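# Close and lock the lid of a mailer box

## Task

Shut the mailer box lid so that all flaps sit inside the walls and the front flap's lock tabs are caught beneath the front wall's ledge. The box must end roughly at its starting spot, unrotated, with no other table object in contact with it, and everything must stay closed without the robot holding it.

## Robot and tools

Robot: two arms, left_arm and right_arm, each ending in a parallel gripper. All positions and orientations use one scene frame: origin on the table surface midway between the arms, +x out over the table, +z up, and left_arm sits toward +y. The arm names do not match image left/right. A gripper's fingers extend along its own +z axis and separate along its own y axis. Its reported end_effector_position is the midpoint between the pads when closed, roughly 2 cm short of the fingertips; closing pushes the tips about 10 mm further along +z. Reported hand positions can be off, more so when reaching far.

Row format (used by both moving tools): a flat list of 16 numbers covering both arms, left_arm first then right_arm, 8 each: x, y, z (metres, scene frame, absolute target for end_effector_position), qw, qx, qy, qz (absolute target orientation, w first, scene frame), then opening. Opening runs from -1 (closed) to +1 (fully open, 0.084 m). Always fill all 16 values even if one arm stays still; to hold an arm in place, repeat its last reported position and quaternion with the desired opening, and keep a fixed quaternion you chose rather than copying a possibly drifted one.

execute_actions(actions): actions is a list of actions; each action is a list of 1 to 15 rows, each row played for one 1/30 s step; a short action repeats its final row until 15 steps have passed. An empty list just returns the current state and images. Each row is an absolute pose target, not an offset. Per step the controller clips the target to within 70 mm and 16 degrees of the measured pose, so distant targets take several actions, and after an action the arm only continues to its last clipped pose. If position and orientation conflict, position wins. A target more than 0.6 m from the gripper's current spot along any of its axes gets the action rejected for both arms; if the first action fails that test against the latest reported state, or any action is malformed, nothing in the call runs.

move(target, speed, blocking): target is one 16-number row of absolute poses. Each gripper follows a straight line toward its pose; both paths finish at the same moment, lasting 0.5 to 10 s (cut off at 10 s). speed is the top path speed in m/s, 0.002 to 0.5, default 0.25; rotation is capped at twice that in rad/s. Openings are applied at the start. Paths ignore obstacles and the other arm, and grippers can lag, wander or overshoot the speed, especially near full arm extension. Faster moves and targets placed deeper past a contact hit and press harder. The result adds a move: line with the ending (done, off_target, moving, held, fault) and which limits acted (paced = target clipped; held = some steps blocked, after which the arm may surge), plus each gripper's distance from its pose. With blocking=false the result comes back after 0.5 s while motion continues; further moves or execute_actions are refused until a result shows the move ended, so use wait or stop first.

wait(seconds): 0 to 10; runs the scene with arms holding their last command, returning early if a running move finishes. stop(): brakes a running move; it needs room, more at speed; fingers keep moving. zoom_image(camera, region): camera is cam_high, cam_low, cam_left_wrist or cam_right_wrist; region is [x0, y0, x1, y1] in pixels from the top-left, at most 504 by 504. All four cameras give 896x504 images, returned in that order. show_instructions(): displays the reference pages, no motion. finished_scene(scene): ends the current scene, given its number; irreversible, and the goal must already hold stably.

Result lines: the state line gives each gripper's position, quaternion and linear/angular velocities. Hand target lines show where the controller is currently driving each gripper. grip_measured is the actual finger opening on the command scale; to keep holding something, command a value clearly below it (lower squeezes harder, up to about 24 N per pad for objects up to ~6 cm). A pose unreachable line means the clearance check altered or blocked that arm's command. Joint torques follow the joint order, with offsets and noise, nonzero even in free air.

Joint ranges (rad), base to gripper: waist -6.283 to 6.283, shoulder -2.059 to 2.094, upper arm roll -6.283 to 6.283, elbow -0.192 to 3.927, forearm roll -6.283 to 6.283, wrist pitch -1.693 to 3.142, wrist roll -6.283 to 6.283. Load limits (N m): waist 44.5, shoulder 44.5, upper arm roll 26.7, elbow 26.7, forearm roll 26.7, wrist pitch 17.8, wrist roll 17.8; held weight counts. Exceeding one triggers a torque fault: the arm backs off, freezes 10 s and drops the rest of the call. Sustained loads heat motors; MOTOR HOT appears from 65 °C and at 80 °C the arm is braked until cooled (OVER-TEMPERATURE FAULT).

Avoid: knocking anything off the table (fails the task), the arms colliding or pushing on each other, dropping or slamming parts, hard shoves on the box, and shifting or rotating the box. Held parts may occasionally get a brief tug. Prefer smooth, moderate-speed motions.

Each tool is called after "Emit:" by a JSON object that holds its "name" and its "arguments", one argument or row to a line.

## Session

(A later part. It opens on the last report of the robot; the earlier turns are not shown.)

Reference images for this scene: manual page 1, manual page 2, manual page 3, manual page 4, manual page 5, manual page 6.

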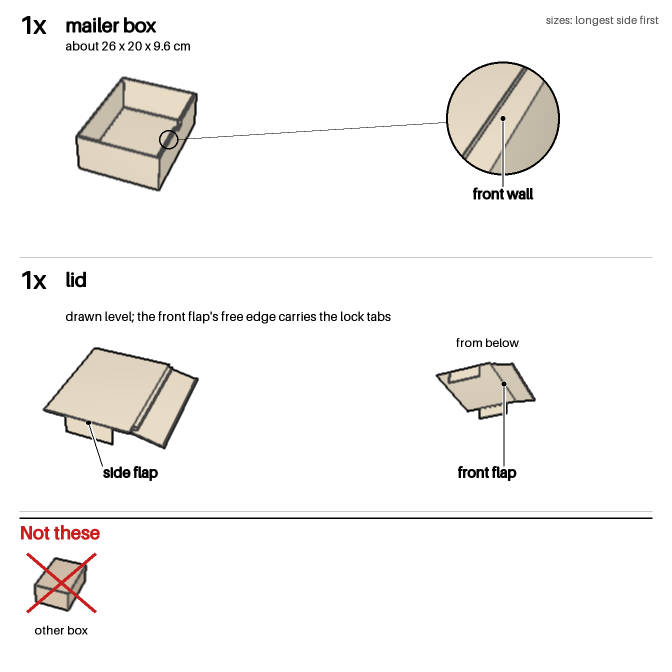

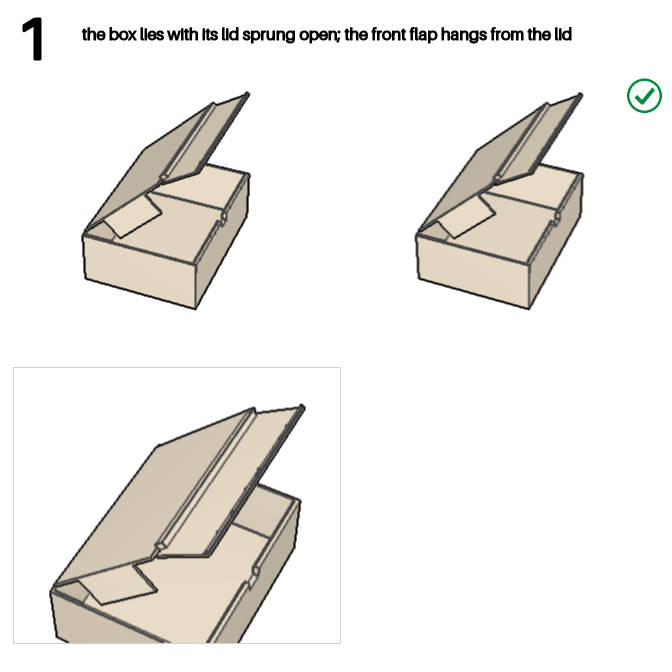

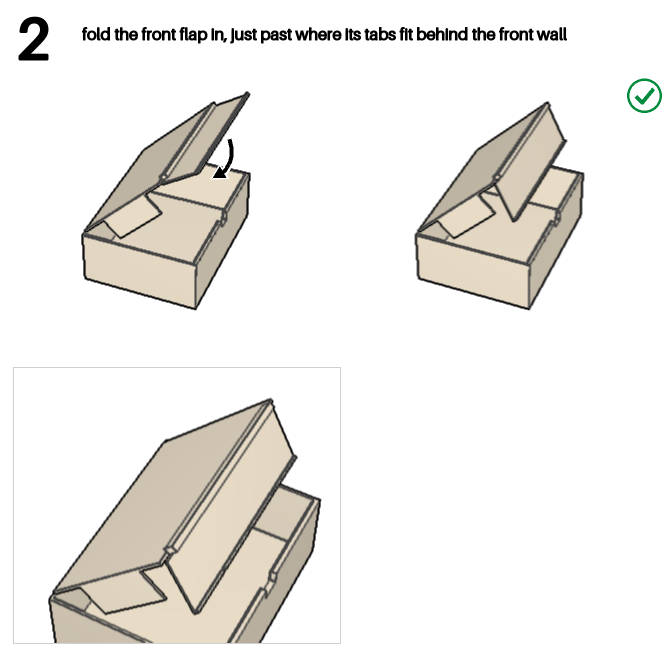

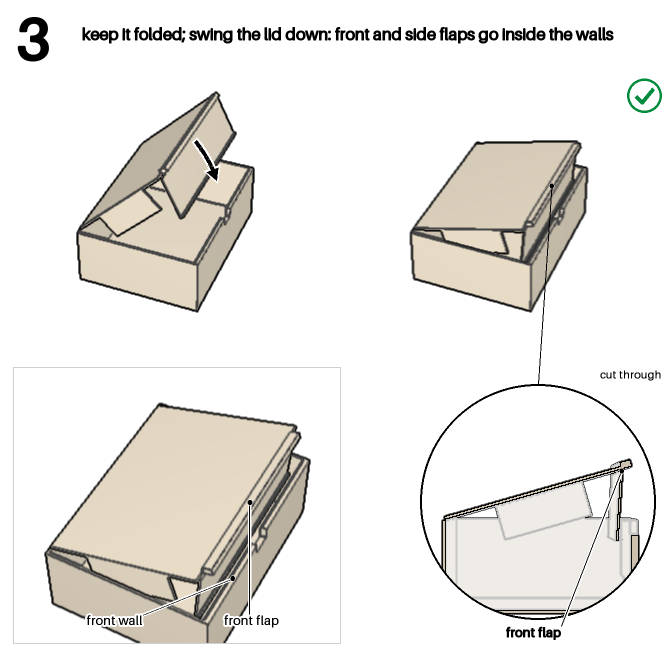

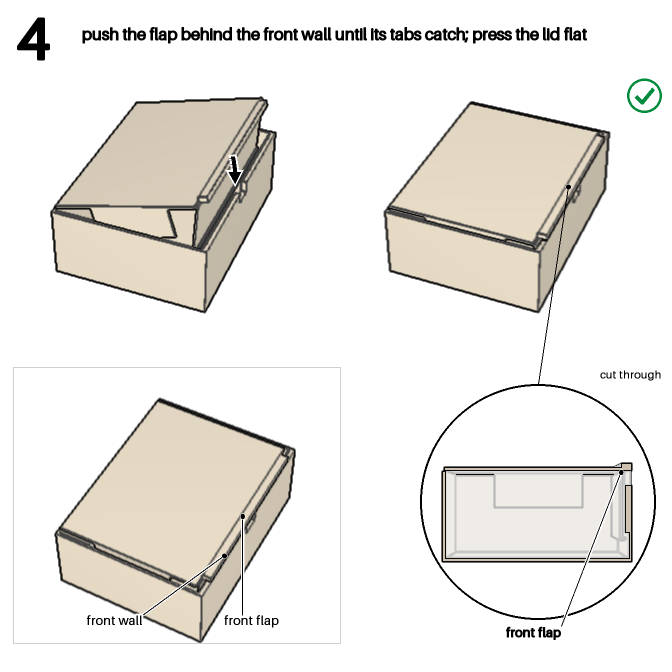

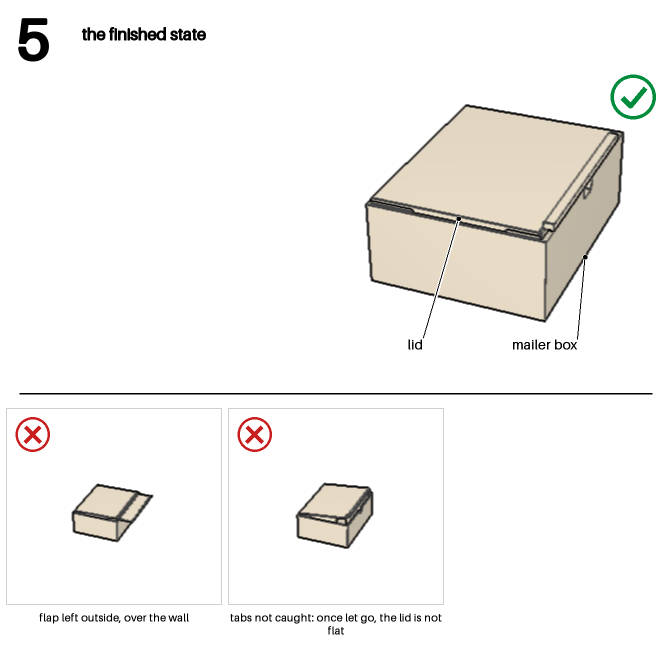

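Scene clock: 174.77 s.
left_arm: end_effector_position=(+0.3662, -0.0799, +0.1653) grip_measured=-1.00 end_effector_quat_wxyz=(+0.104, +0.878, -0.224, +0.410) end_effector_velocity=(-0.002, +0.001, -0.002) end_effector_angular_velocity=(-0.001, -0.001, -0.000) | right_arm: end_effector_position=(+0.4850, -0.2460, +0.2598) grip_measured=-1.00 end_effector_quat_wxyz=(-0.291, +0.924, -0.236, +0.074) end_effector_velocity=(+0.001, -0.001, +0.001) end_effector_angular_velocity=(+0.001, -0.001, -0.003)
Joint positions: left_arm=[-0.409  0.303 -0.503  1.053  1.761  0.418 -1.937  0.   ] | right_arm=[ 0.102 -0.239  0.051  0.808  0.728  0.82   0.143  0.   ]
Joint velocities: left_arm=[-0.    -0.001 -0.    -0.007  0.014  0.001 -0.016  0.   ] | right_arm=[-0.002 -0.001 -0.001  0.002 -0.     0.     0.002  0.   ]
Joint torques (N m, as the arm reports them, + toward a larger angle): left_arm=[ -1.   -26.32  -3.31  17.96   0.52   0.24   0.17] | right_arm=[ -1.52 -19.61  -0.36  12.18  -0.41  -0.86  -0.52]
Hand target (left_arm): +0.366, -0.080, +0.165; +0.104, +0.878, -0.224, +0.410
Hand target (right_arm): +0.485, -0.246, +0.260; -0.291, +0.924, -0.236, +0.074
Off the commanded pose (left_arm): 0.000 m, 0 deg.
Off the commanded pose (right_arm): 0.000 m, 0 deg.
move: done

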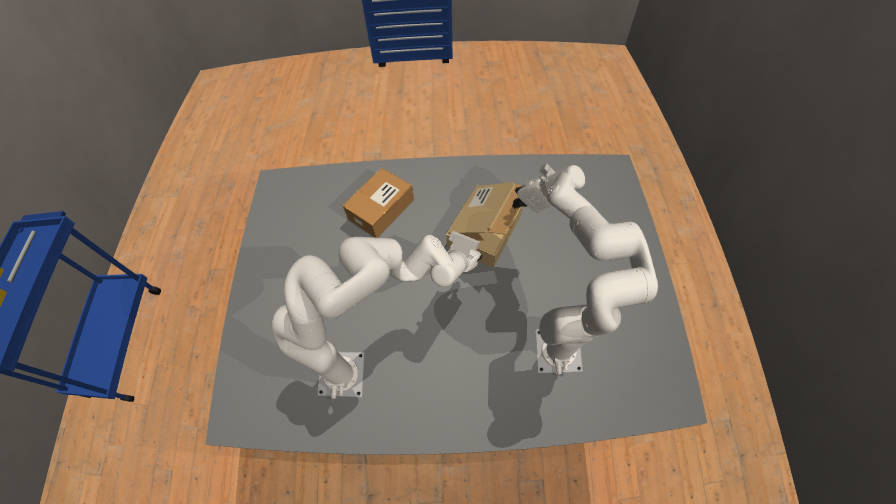

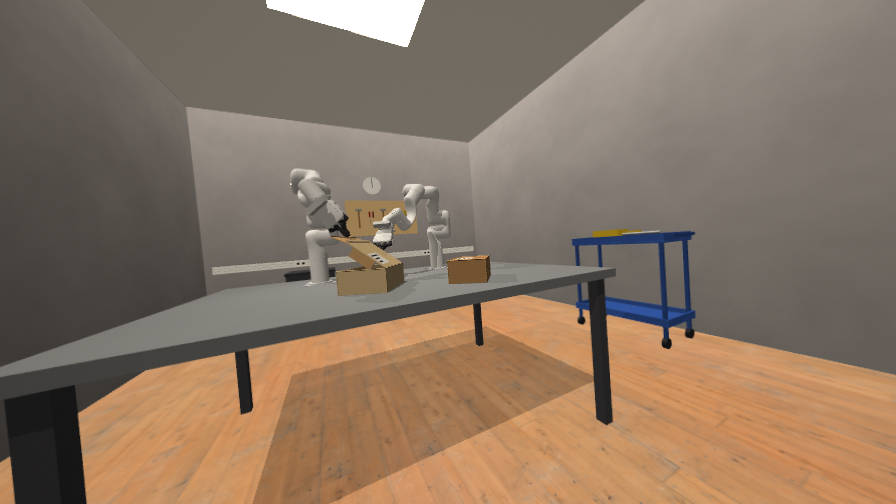

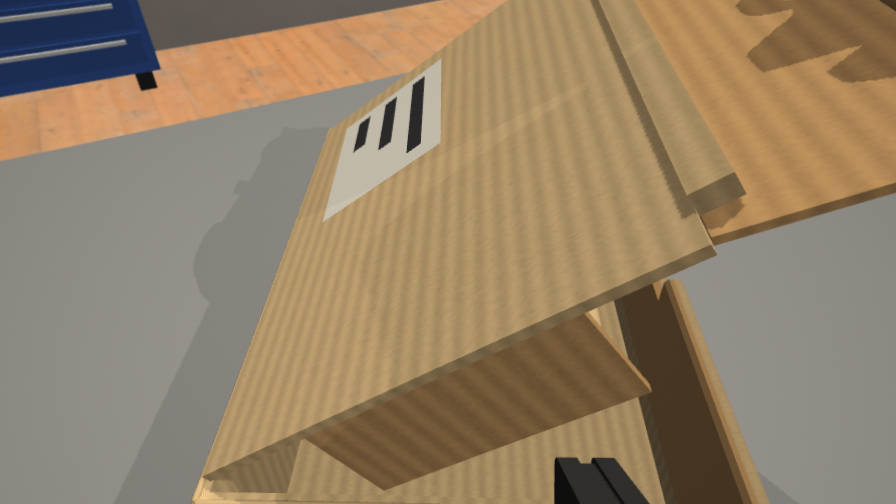

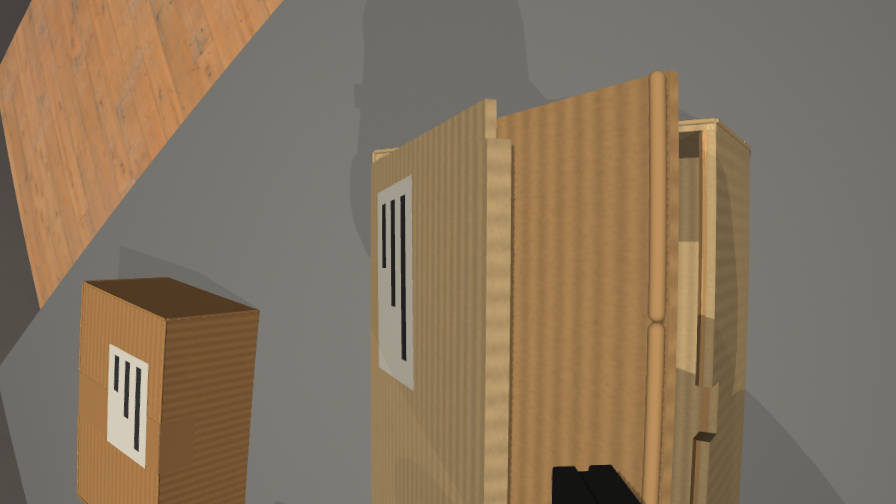

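Emit:
{"name": "move", "arguments": {
  "target": [0.354,-0.101,0.19,0.104,0.878,-0.224,0.410,-1,0.485,-0.246,0.26,-0.291,0.924,-0.236,0.074,-1],
  "speed": 0.08
}}

Emit:
{"name": "move", "arguments": {
  "target": [0.385,-0.118,0.19,0.104,0.878,-0.224,0.410,-1,0.485,-0.246,0.26,-0.291,0.924,-0.236,0.074,-1],
  "speed": 0.04
}}

Scene clock: 188.40 s.
left_arm: end_effector_position=(+0.3543, -0.1006, +0.1896) grip_measured=-1.00 end_effector_quat_wxyz=(+0.104, +0.878, -0.224, +0.410) end_effector_velocity=(-0.001, -0.002, +0.002) end_effector_angular_velocity=(+0.002, +0.001, +0.001) | right_arm: end_effector_position=(+0.4850, -0.2460, +0.2600) grip_measured=-1.00 end_effector_quat_wxyz=(-0.291, +0.924, -0.236, +0.074) end_effector_velocity=(+0.000, +0.000, -0.000) end_effector_angular_velocity=(+0.000, -0.000, -0.001)
Joint positions: left_arm=[-0.434  0.282 -0.532  1.082  1.62   0.451 -1.826  0.   ] | right_arm=[ 0.102 -0.24   0.051  0.808  0.728  0.82   0.143  0.   ]
Joint velocities: left_arm=[-0.002 -0.    -0.004  0.005 -0.019  0.006  0.017  0.   ] | right_arm=[ 0.001  0.     0.    -0.     0.001 -0.001  0.     0.   ]
Joint torques (N m, as the arm reports them, + toward a larger angle): left_arm=[ -0.92 -26.11  -3.24  18.7    0.81   0.13   0.38] | right_arm=[ -1.27 -19.6   -0.4   12.31  -0.36  -0.93  -0.35]
Hand target (left_arm): +0.354, -0.101, +0.190; +0.104, +0.878, -0.224, +0.410
Hand target (right_arm): +0.485, -0.246, +0.260; -0.291, +0.924, -0.236, +0.074
Off the commanded pose (left_arm): 0.001 m, 0 deg.
Off the commanded pose (right_arm): 0.000 m, 0 deg.
move: done

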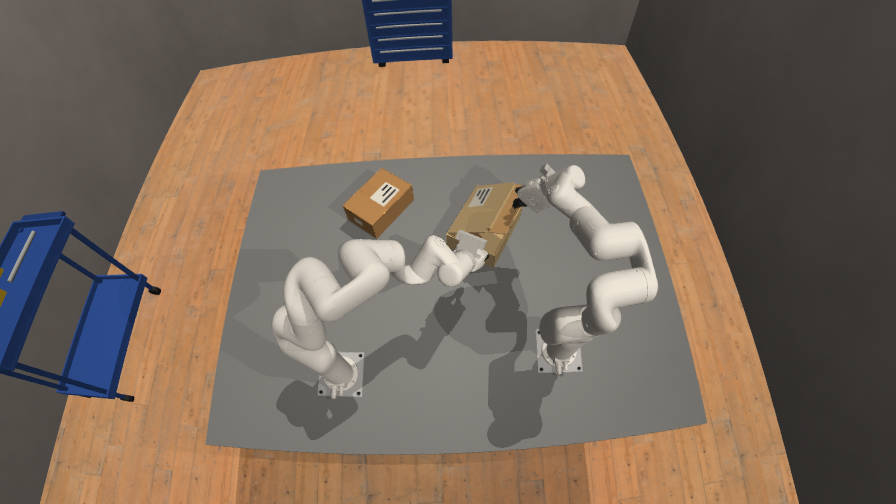

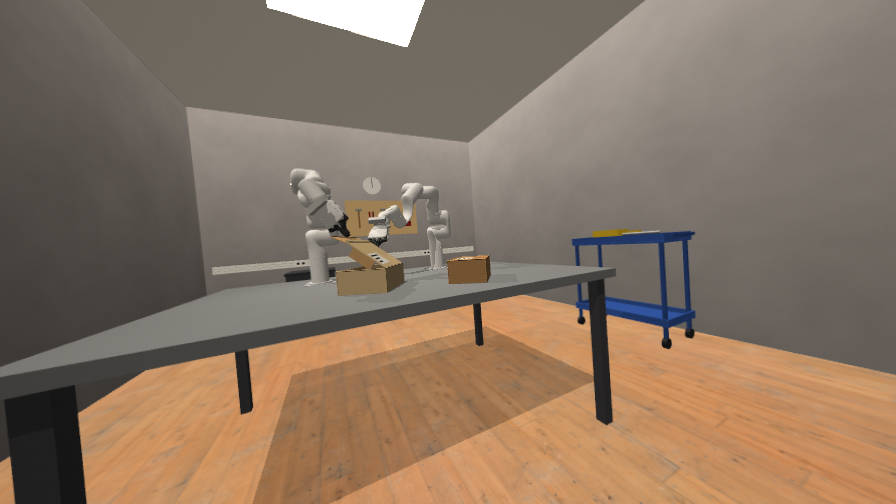

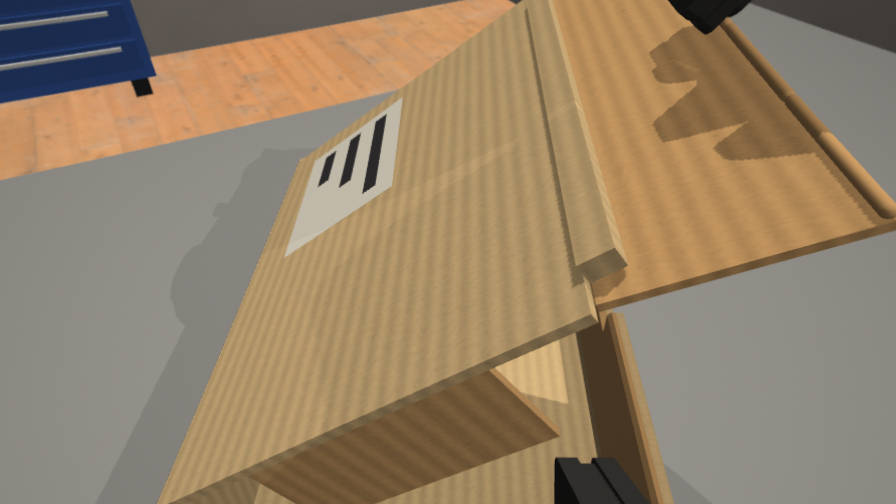

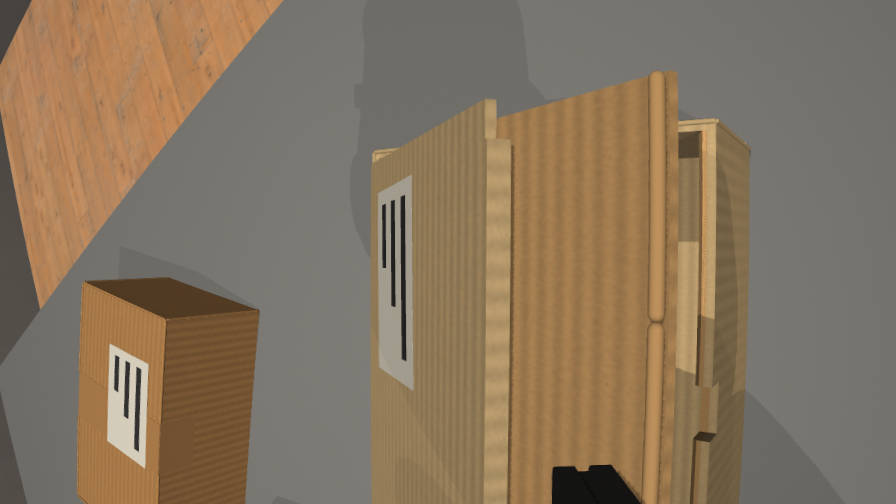

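Scene clock: 189.67 s.
left_arm: end_effector_position=(+0.3847, -0.1181, +0.1900) grip_measured=-1.00 end_effector_quat_wxyz=(+0.104, +0.878, -0.224, +0.410) end_effector_velocity=(+0.001, -0.002, +0.000) end_effector_angular_velocity=(+0.001, -0.001, -0.001) | right_arm: end_effector_position=(+0.4850, -0.2460, +0.2600) grip_measured=-1.00 end_effector_quat_wxyz=(-0.291, +0.924, -0.236, +0.074) end_effector_velocity=(+0.000, -0.000, -0.000) end_effector_angular_velocity=(-0.001, +0.000, -0.001)
Joint positions: left_arm=[-0.437  0.38  -0.519  1.2    1.602  0.46  -1.752  0.   ] | right_arm=[ 0.102 -0.24   0.051  0.808  0.728  0.82   0.143  0.   ]
Joint velocities: left_arm=[-0.003  0.005  0.     0.007 -0.002  0.003  0.005  0.   ] | right_arm=[-0.001  0.     0.    -0.    -0.001 -0.     0.     0.   ]
Joint torques (N m, as the arm reports them, + toward a larger angle): left_arm=[ -1.1  -28.6   -4.36  19.12   0.51   0.03   0.17] | right_arm=[ -1.36 -19.68  -0.54  12.2   -0.56  -0.88  -0.41]
Hand target (left_arm): +0.385, -0.118, +0.190; +0.104, +0.878, -0.224, +0.410
Hand target (right_arm): +0.485, -0.246, +0.260; -0.291, +0.924, -0.236, +0.074
Off the commanded pose (left_arm): 0.000 m, 0 deg.
Off the commanded pose (right_arm): 0.000 m, 0 deg.
move: done

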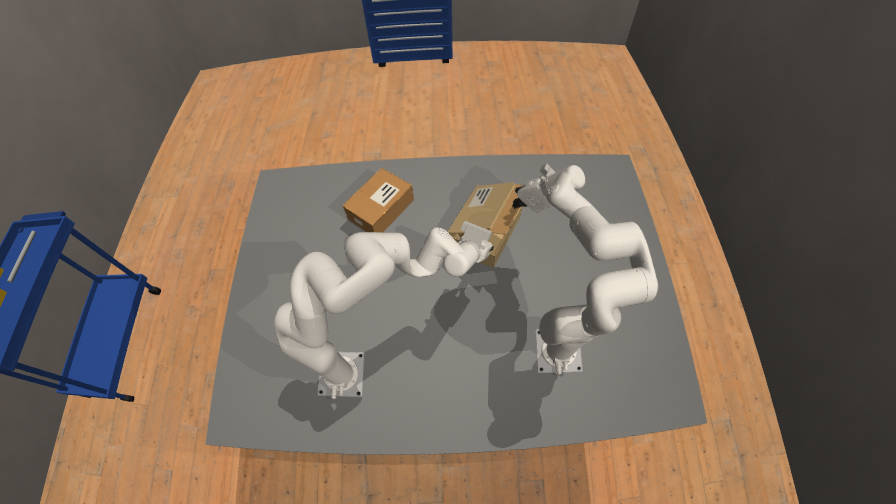

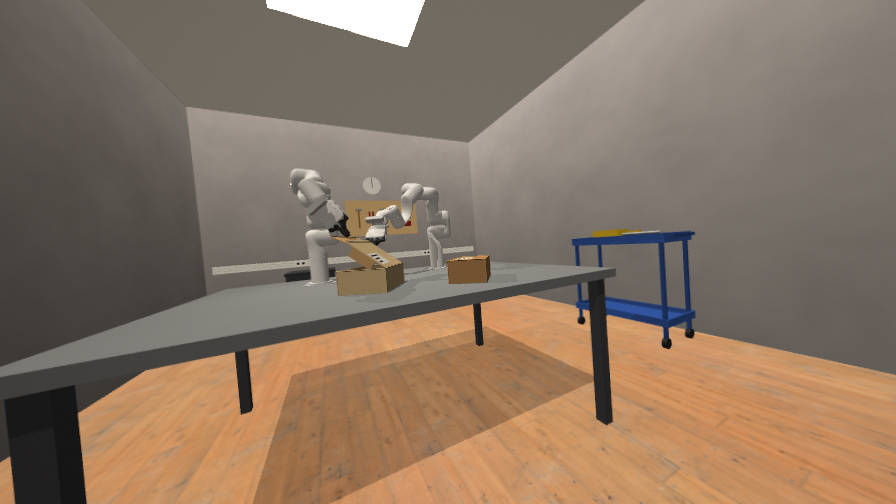

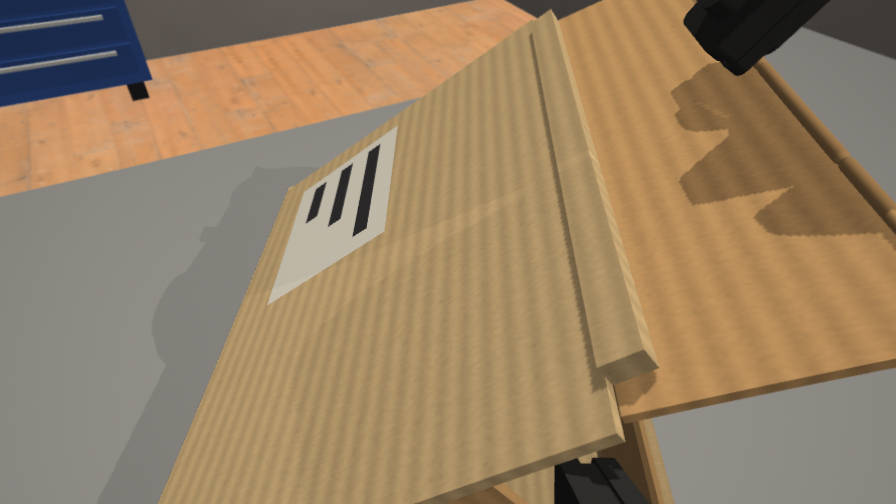

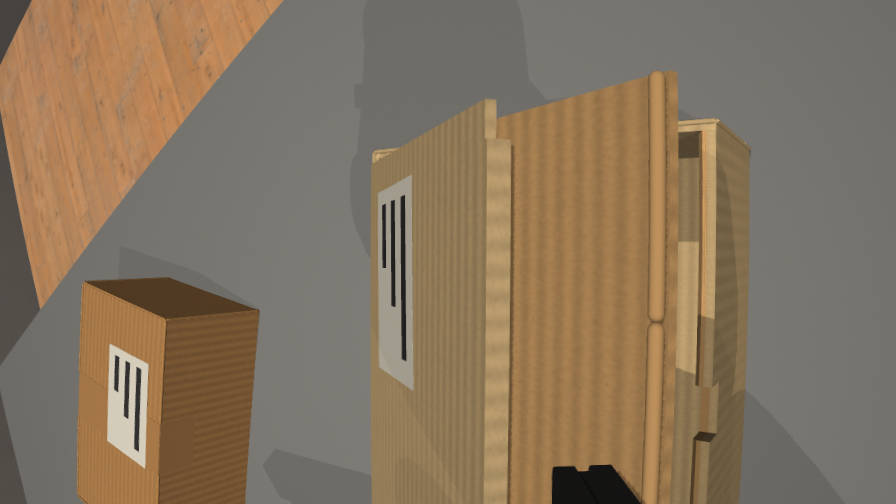

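Emit:
{"name": "move", "arguments": {
  "target": [0.398,-0.118,0.188,0.104,0.878,-0.224,0.410,-1,0.487,-0.250,0.25,-0.291,0.924,-0.236,0.074,-1],
  "speed": 0.03
}}

Emit:
{"name": "move", "arguments": {
  "target": [0.398,-0.118,0.188,0.104,0.878,-0.224,0.410,-1,0.487,-0.250,0.20,-0.291,0.924,-0.236,0.074,-1],
  "speed": 0.04
}}

Scene clock: 197.60 s.
left_arm: end_effector_position=(+0.3966, -0.1190, +0.1882) grip_measured=-1.00 end_effector_quat_wxyz=(+0.105, +0.878, -0.225, +0.410) end_effector_velocity=(+0.004, +0.001, +0.001) end_effector_angular_velocity=(+0.000, -0.003, +0.004) | right_arm: end_effector_position=(+0.4870, -0.2499, +0.2502) grip_measured=-1.00 end_effector_quat_wxyz=(-0.291, +0.924, -0.236, +0.074) end_effector_velocity=(+0.001, -0.001, -0.001) end_effector_angular_velocity=(-0.001, -0.002, +0.000)
Joint positions: left_arm=[-0.429  0.407 -0.511  1.229  1.608  0.449 -1.735  0.   ] | right_arm=[ 0.102 -0.222  0.044  0.799  0.743  0.803  0.114  0.   ]
Joint velocities: left_arm=[0.003 0.004 0.002 0.007 0.001 0.    0.004 0.   ] | right_arm=[-0.001  0.003  0.    -0.001  0.002 -0.004 -0.005  0.   ]
Joint torques (N m, as the arm reports them, + toward a larger angle): left_arm=[  1.19 -28.9   -1.38  19.36   0.68   1.15   0.14] | right_arm=[ -1.26 -19.76  -0.24  11.87  -0.47  -0.94  -0.44]
Hand target (left_arm): +0.398, -0.118, +0.188; +0.104, +0.878, -0.224, +0.410
Hand target (right_arm): +0.487, -0.250, +0.250; -0.291, +0.924, -0.236, +0.074
Off the commanded pose (left_arm): 0.002 m, 0 deg.
Off the commanded pose (right_arm): 0.000 m, 0 deg.
move: done

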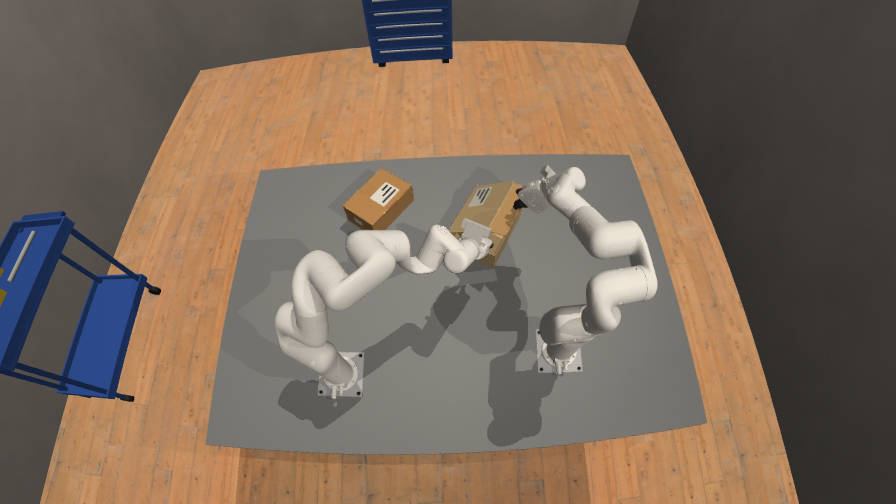

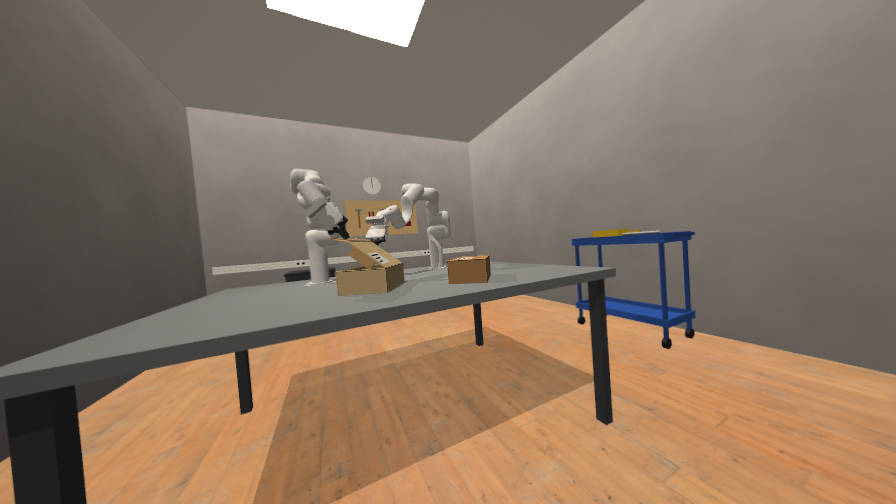

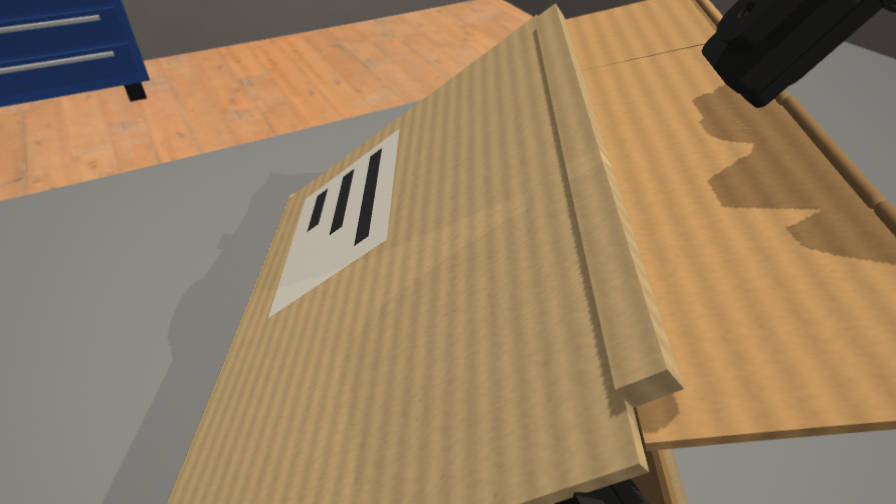

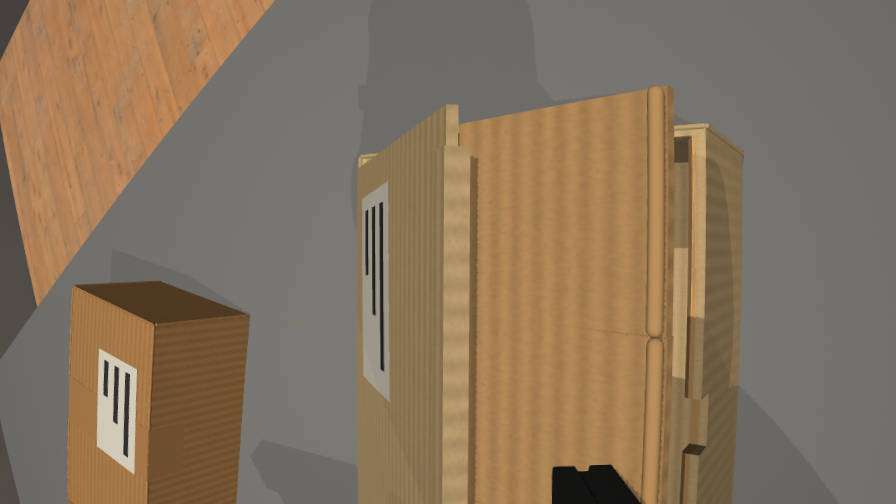

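Scene clock: 199.23 s.
left_arm: end_effector_position=(+0.3980, -0.1180, +0.1880) grip_measured=-1.00 end_effector_quat_wxyz=(+0.104, +0.878, -0.224, +0.410) end_effector_velocity=(+0.001, +0.001, -0.000) end_effector_angular_velocity=(+0.001, -0.000, +0.003) | right_arm: end_effector_position=(+0.4869, -0.2501, +0.2003) grip_measured=-1.00 end_effector_quat_wxyz=(-0.291, +0.924, -0.236, +0.074) end_effector_velocity=(+0.001, +0.001, -0.001) end_effector_angular_velocity=(+0.001, -0.003, +0.001)
Joint positions: left_arm=[-0.428  0.407 -0.51   1.23   1.608  0.45  -1.735  0.   ] | right_arm=[ 0.123 -0.146  0.045  0.737  0.844  0.691 -0.009  0.   ]
Joint velocities: left_arm=[ 0.001 -0.    -0.    -0.    -0.001  0.002  0.     0.   ] | right_arm=[ 0.001  0.004  0.001 -0.     0.007 -0.005 -0.008  0.   ]
Joint torques (N m, as the arm reports them, + toward a larger angle): left_arm=[  1.5  -28.77  -0.5   20.11   0.74   1.4    0.29] | right_arm=[ -1.24 -21.25  -0.28  11.36  -0.61  -0.7   -0.53]
Hand target (left_arm): +0.398, -0.118, +0.188; +0.104, +0.878, -0.224, +0.410
Hand target (right_arm): +0.487, -0.250, +0.200; -0.291, +0.924, -0.236, +0.074
Off the commanded pose (left_arm): 0.000 m, 0 deg.
Off the commanded pose (right_arm): 0.000 m, 0 deg.
move: done

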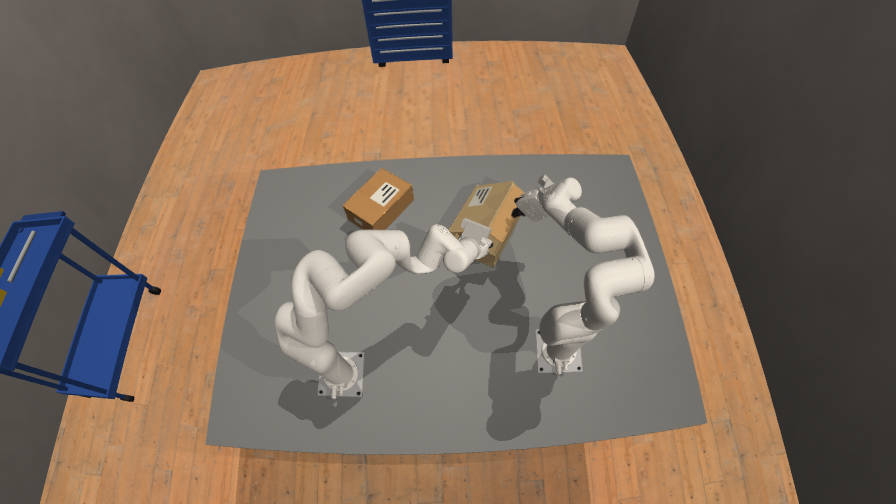

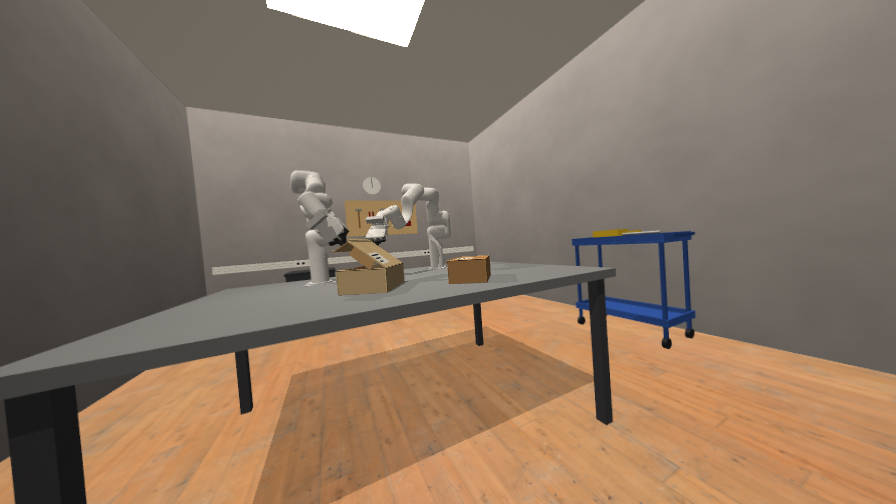

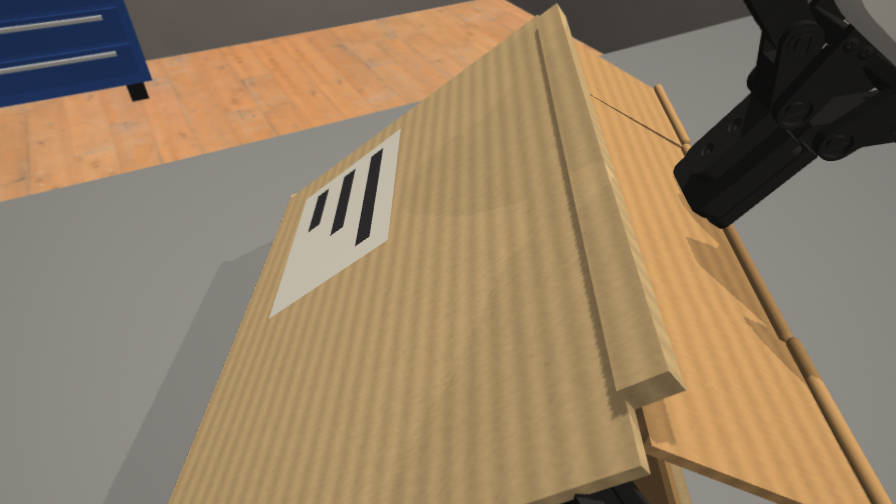

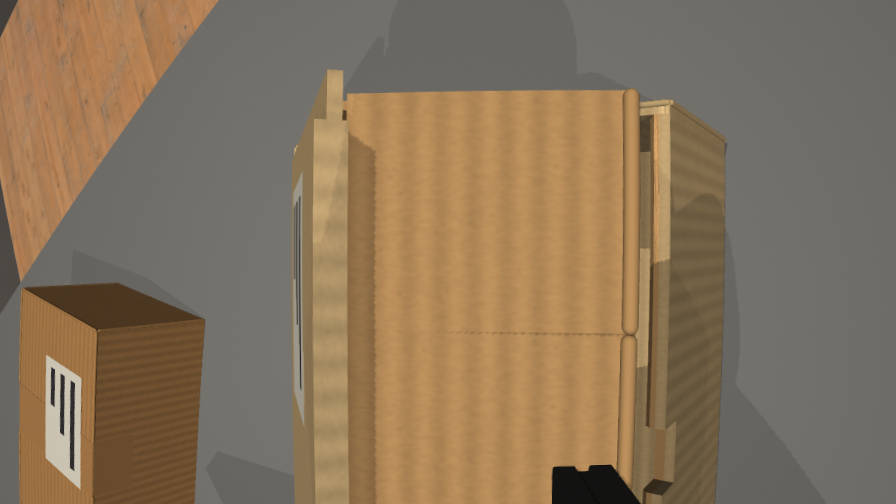

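Emit:
{"name": "move", "arguments": {
  "target": [0.398,-0.118,0.188,0.104,0.878,-0.224,0.410,-1,0.492,-0.241,0.178,-0.291,0.924,-0.236,0.074,-1],
  "speed": 0.04
}}

Emit:
{"name": "move", "arguments": {
  "target": [0.398,-0.118,0.188,0.104,0.878,-0.224,0.410,-1,0.506,-0.215,0.172,-0.291,0.924,-0.236,0.074,-1],
  "speed": 0.04
}}

Scene clock: 209.47 s.
left_arm: end_effector_position=(+0.3987, -0.1176, +0.1881) grip_measured=-1.00 end_effector_quat_wxyz=(+0.104, +0.878, -0.223, +0.410) end_effector_velocity=(-0.003, -0.002, +0.000) end_effector_angular_velocity=(-0.001, +0.001, -0.007) | right_arm: end_effector_position=(+0.4919, -0.2412, +0.1782) grip_measured=-1.00 end_effector_quat_wxyz=(-0.291, +0.924, -0.236, +0.074) end_effector_velocity=(+0.002, +0.001, -0.001) end_effector_angular_velocity=(-0.000, -0.004, +0.001)
Joint positions: left_arm=[-0.428  0.407 -0.509  1.23   1.608  0.45  -1.735  0.   ] | right_arm=[ 0.143 -0.085  0.059  0.737  0.903  0.632 -0.057  0.   ]
Joint velocities: left_arm=[-0.004  0.    -0.001 -0.     0.    -0.002  0.     0.   ] | right_arm=[ 0.004  0.006 -0.     0.002  0.007 -0.007 -0.006  0.   ]
Joint torques (N m, as the arm reports them, + toward a larger angle): left_arm=[ -0.22 -29.44  -3.62  19.36   0.46   0.34   0.07] | right_arm=[ -0.93 -22.4   -0.29  11.21  -0.73  -0.82  -0.38]
Hand target (left_arm): +0.398, -0.118, +0.188; +0.104, +0.878, -0.224, +0.410
Hand target (right_arm): +0.492, -0.241, +0.178; -0.291, +0.924, -0.236, +0.074
Off the commanded pose (left_arm): 0.001 m, 0 deg.
Off the commanded pose (right_arm): 0.000 m, 0 deg.
move: done

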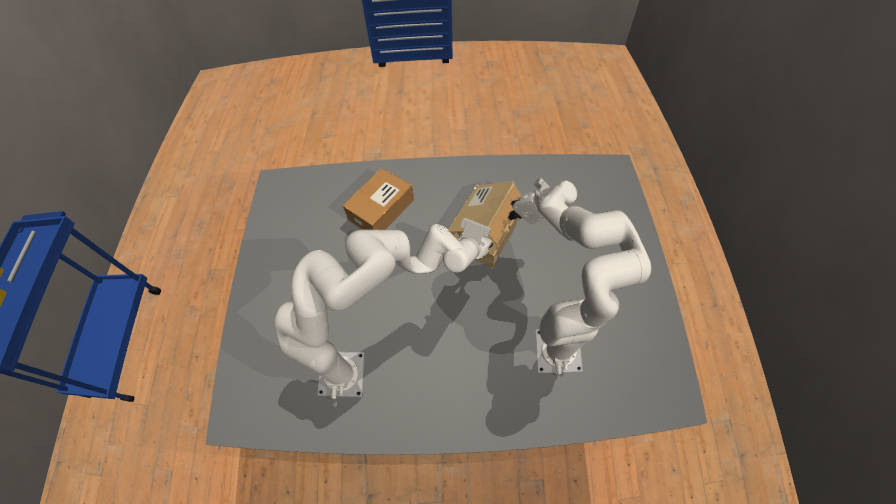

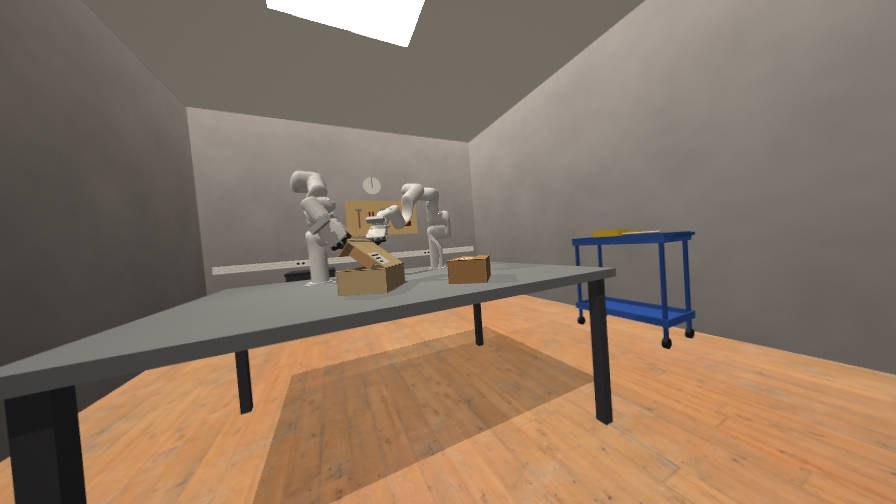

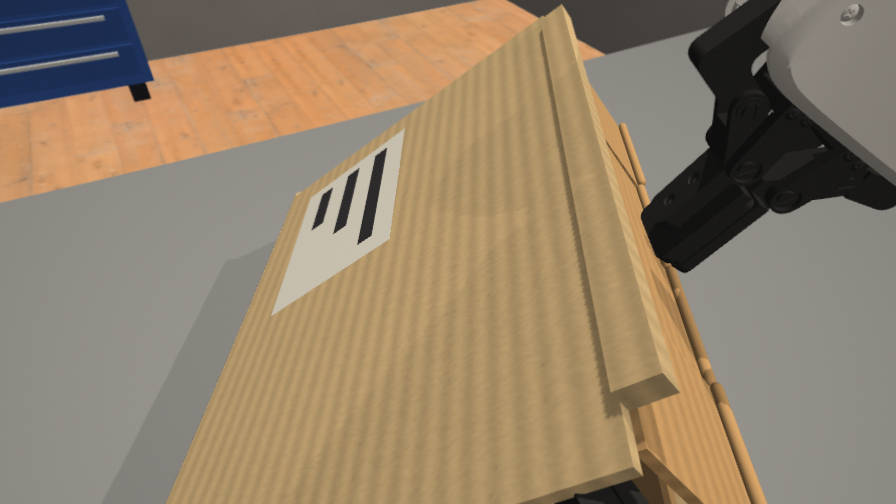

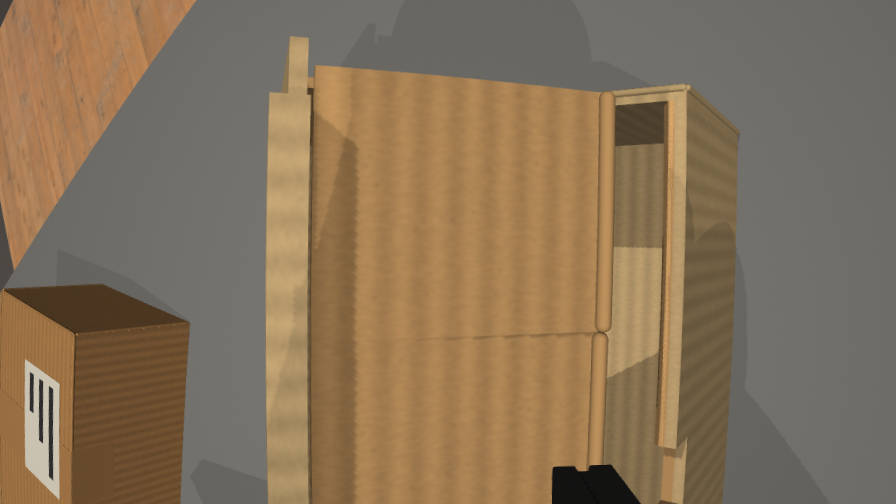

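Scene clock: 210.60 s.
left_arm: end_effector_position=(+0.3982, -0.1179, +0.1880) grip_measured=-1.00 end_effector_quat_wxyz=(+0.104, +0.878, -0.224, +0.410) end_effector_velocity=(+0.000, +0.000, -0.000) end_effector_angular_velocity=(+0.001, -0.000, +0.001) | right_arm: end_effector_position=(+0.5059, -0.2153, +0.1720) grip_measured=-1.00 end_effector_quat_wxyz=(-0.291, +0.924, -0.236, +0.074) end_effector_velocity=(+0.001, +0.002, -0.000) end_effector_angular_velocity=(+0.000, -0.000, -0.000)
Joint positions: left_arm=[-0.429  0.407 -0.509  1.23   1.608  0.45  -1.735  0.   ] | right_arm=[ 0.174 -0.017  0.092  0.788  0.92   0.583 -0.027  0.   ]
Joint velocities: left_arm=[ 0.     0.    -0.    -0.    -0.     0.001 -0.     0.   ] | right_arm=[ 0.002  0.005  0.002  0.004  0.001 -0.004  0.003  0.   ]
Joint torques (N m, as the arm reports them, + toward a larger angle): left_arm=[ -1.06 -29.44  -4.3   18.76   0.51   0.05   0.15] | right_arm=[ -1.2  -24.95   0.01  11.26  -0.59  -0.73  -0.49]
Hand target (left_arm): +0.398, -0.118, +0.188; +0.104, +0.878, -0.224, +0.410
Hand target (right_arm): +0.506, -0.215, +0.172; -0.291, +0.924, -0.236, +0.074
Off the commanded pose (left_arm): 0.000 m, 0 deg.
Off the commanded pose (right_arm): 0.000 m, 0 deg.
move: done

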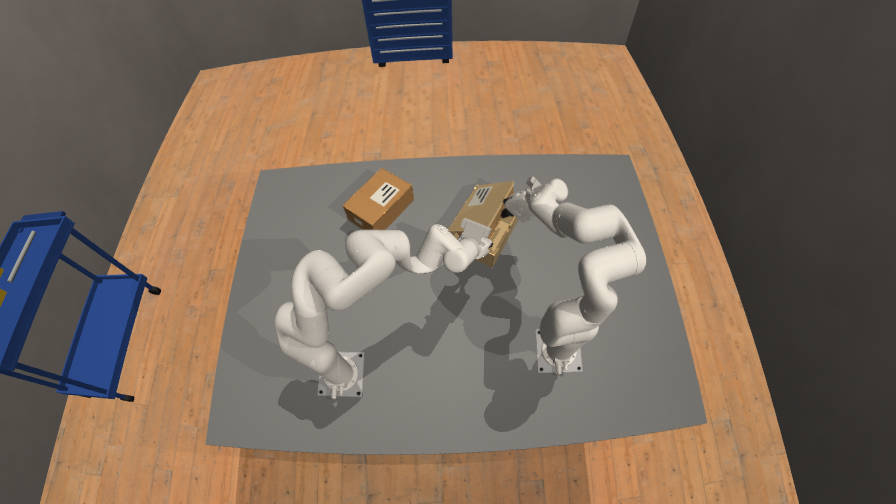

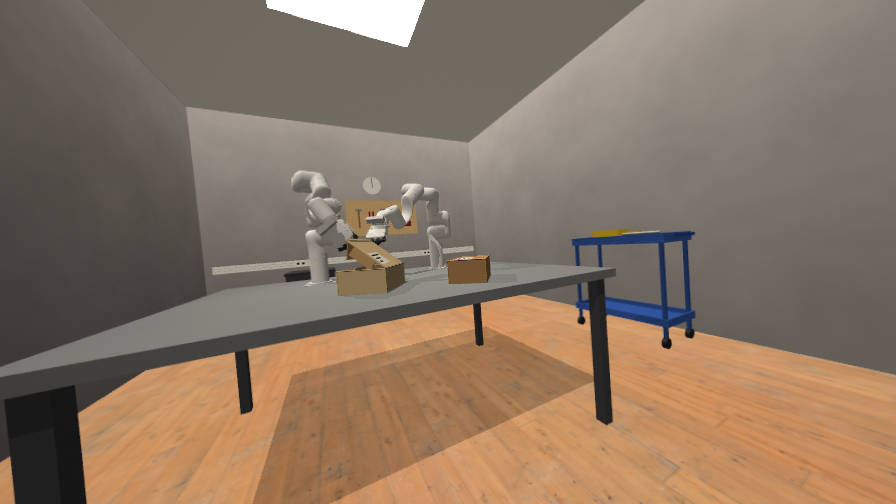

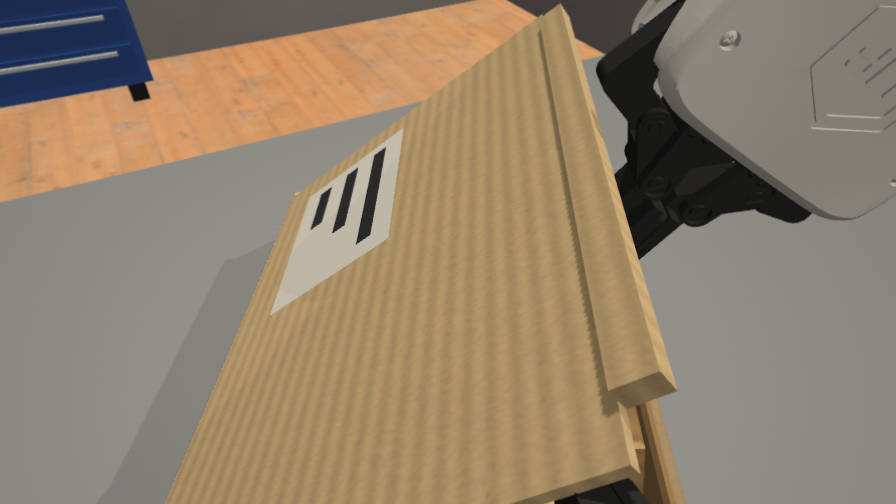

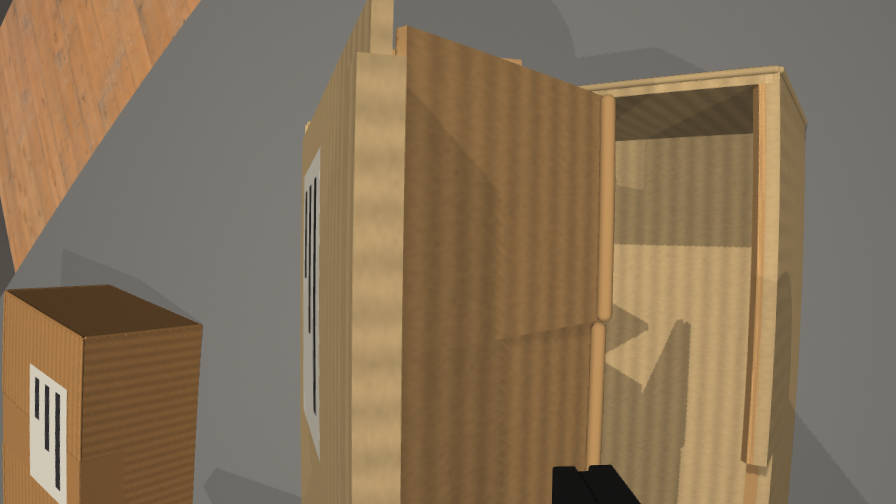

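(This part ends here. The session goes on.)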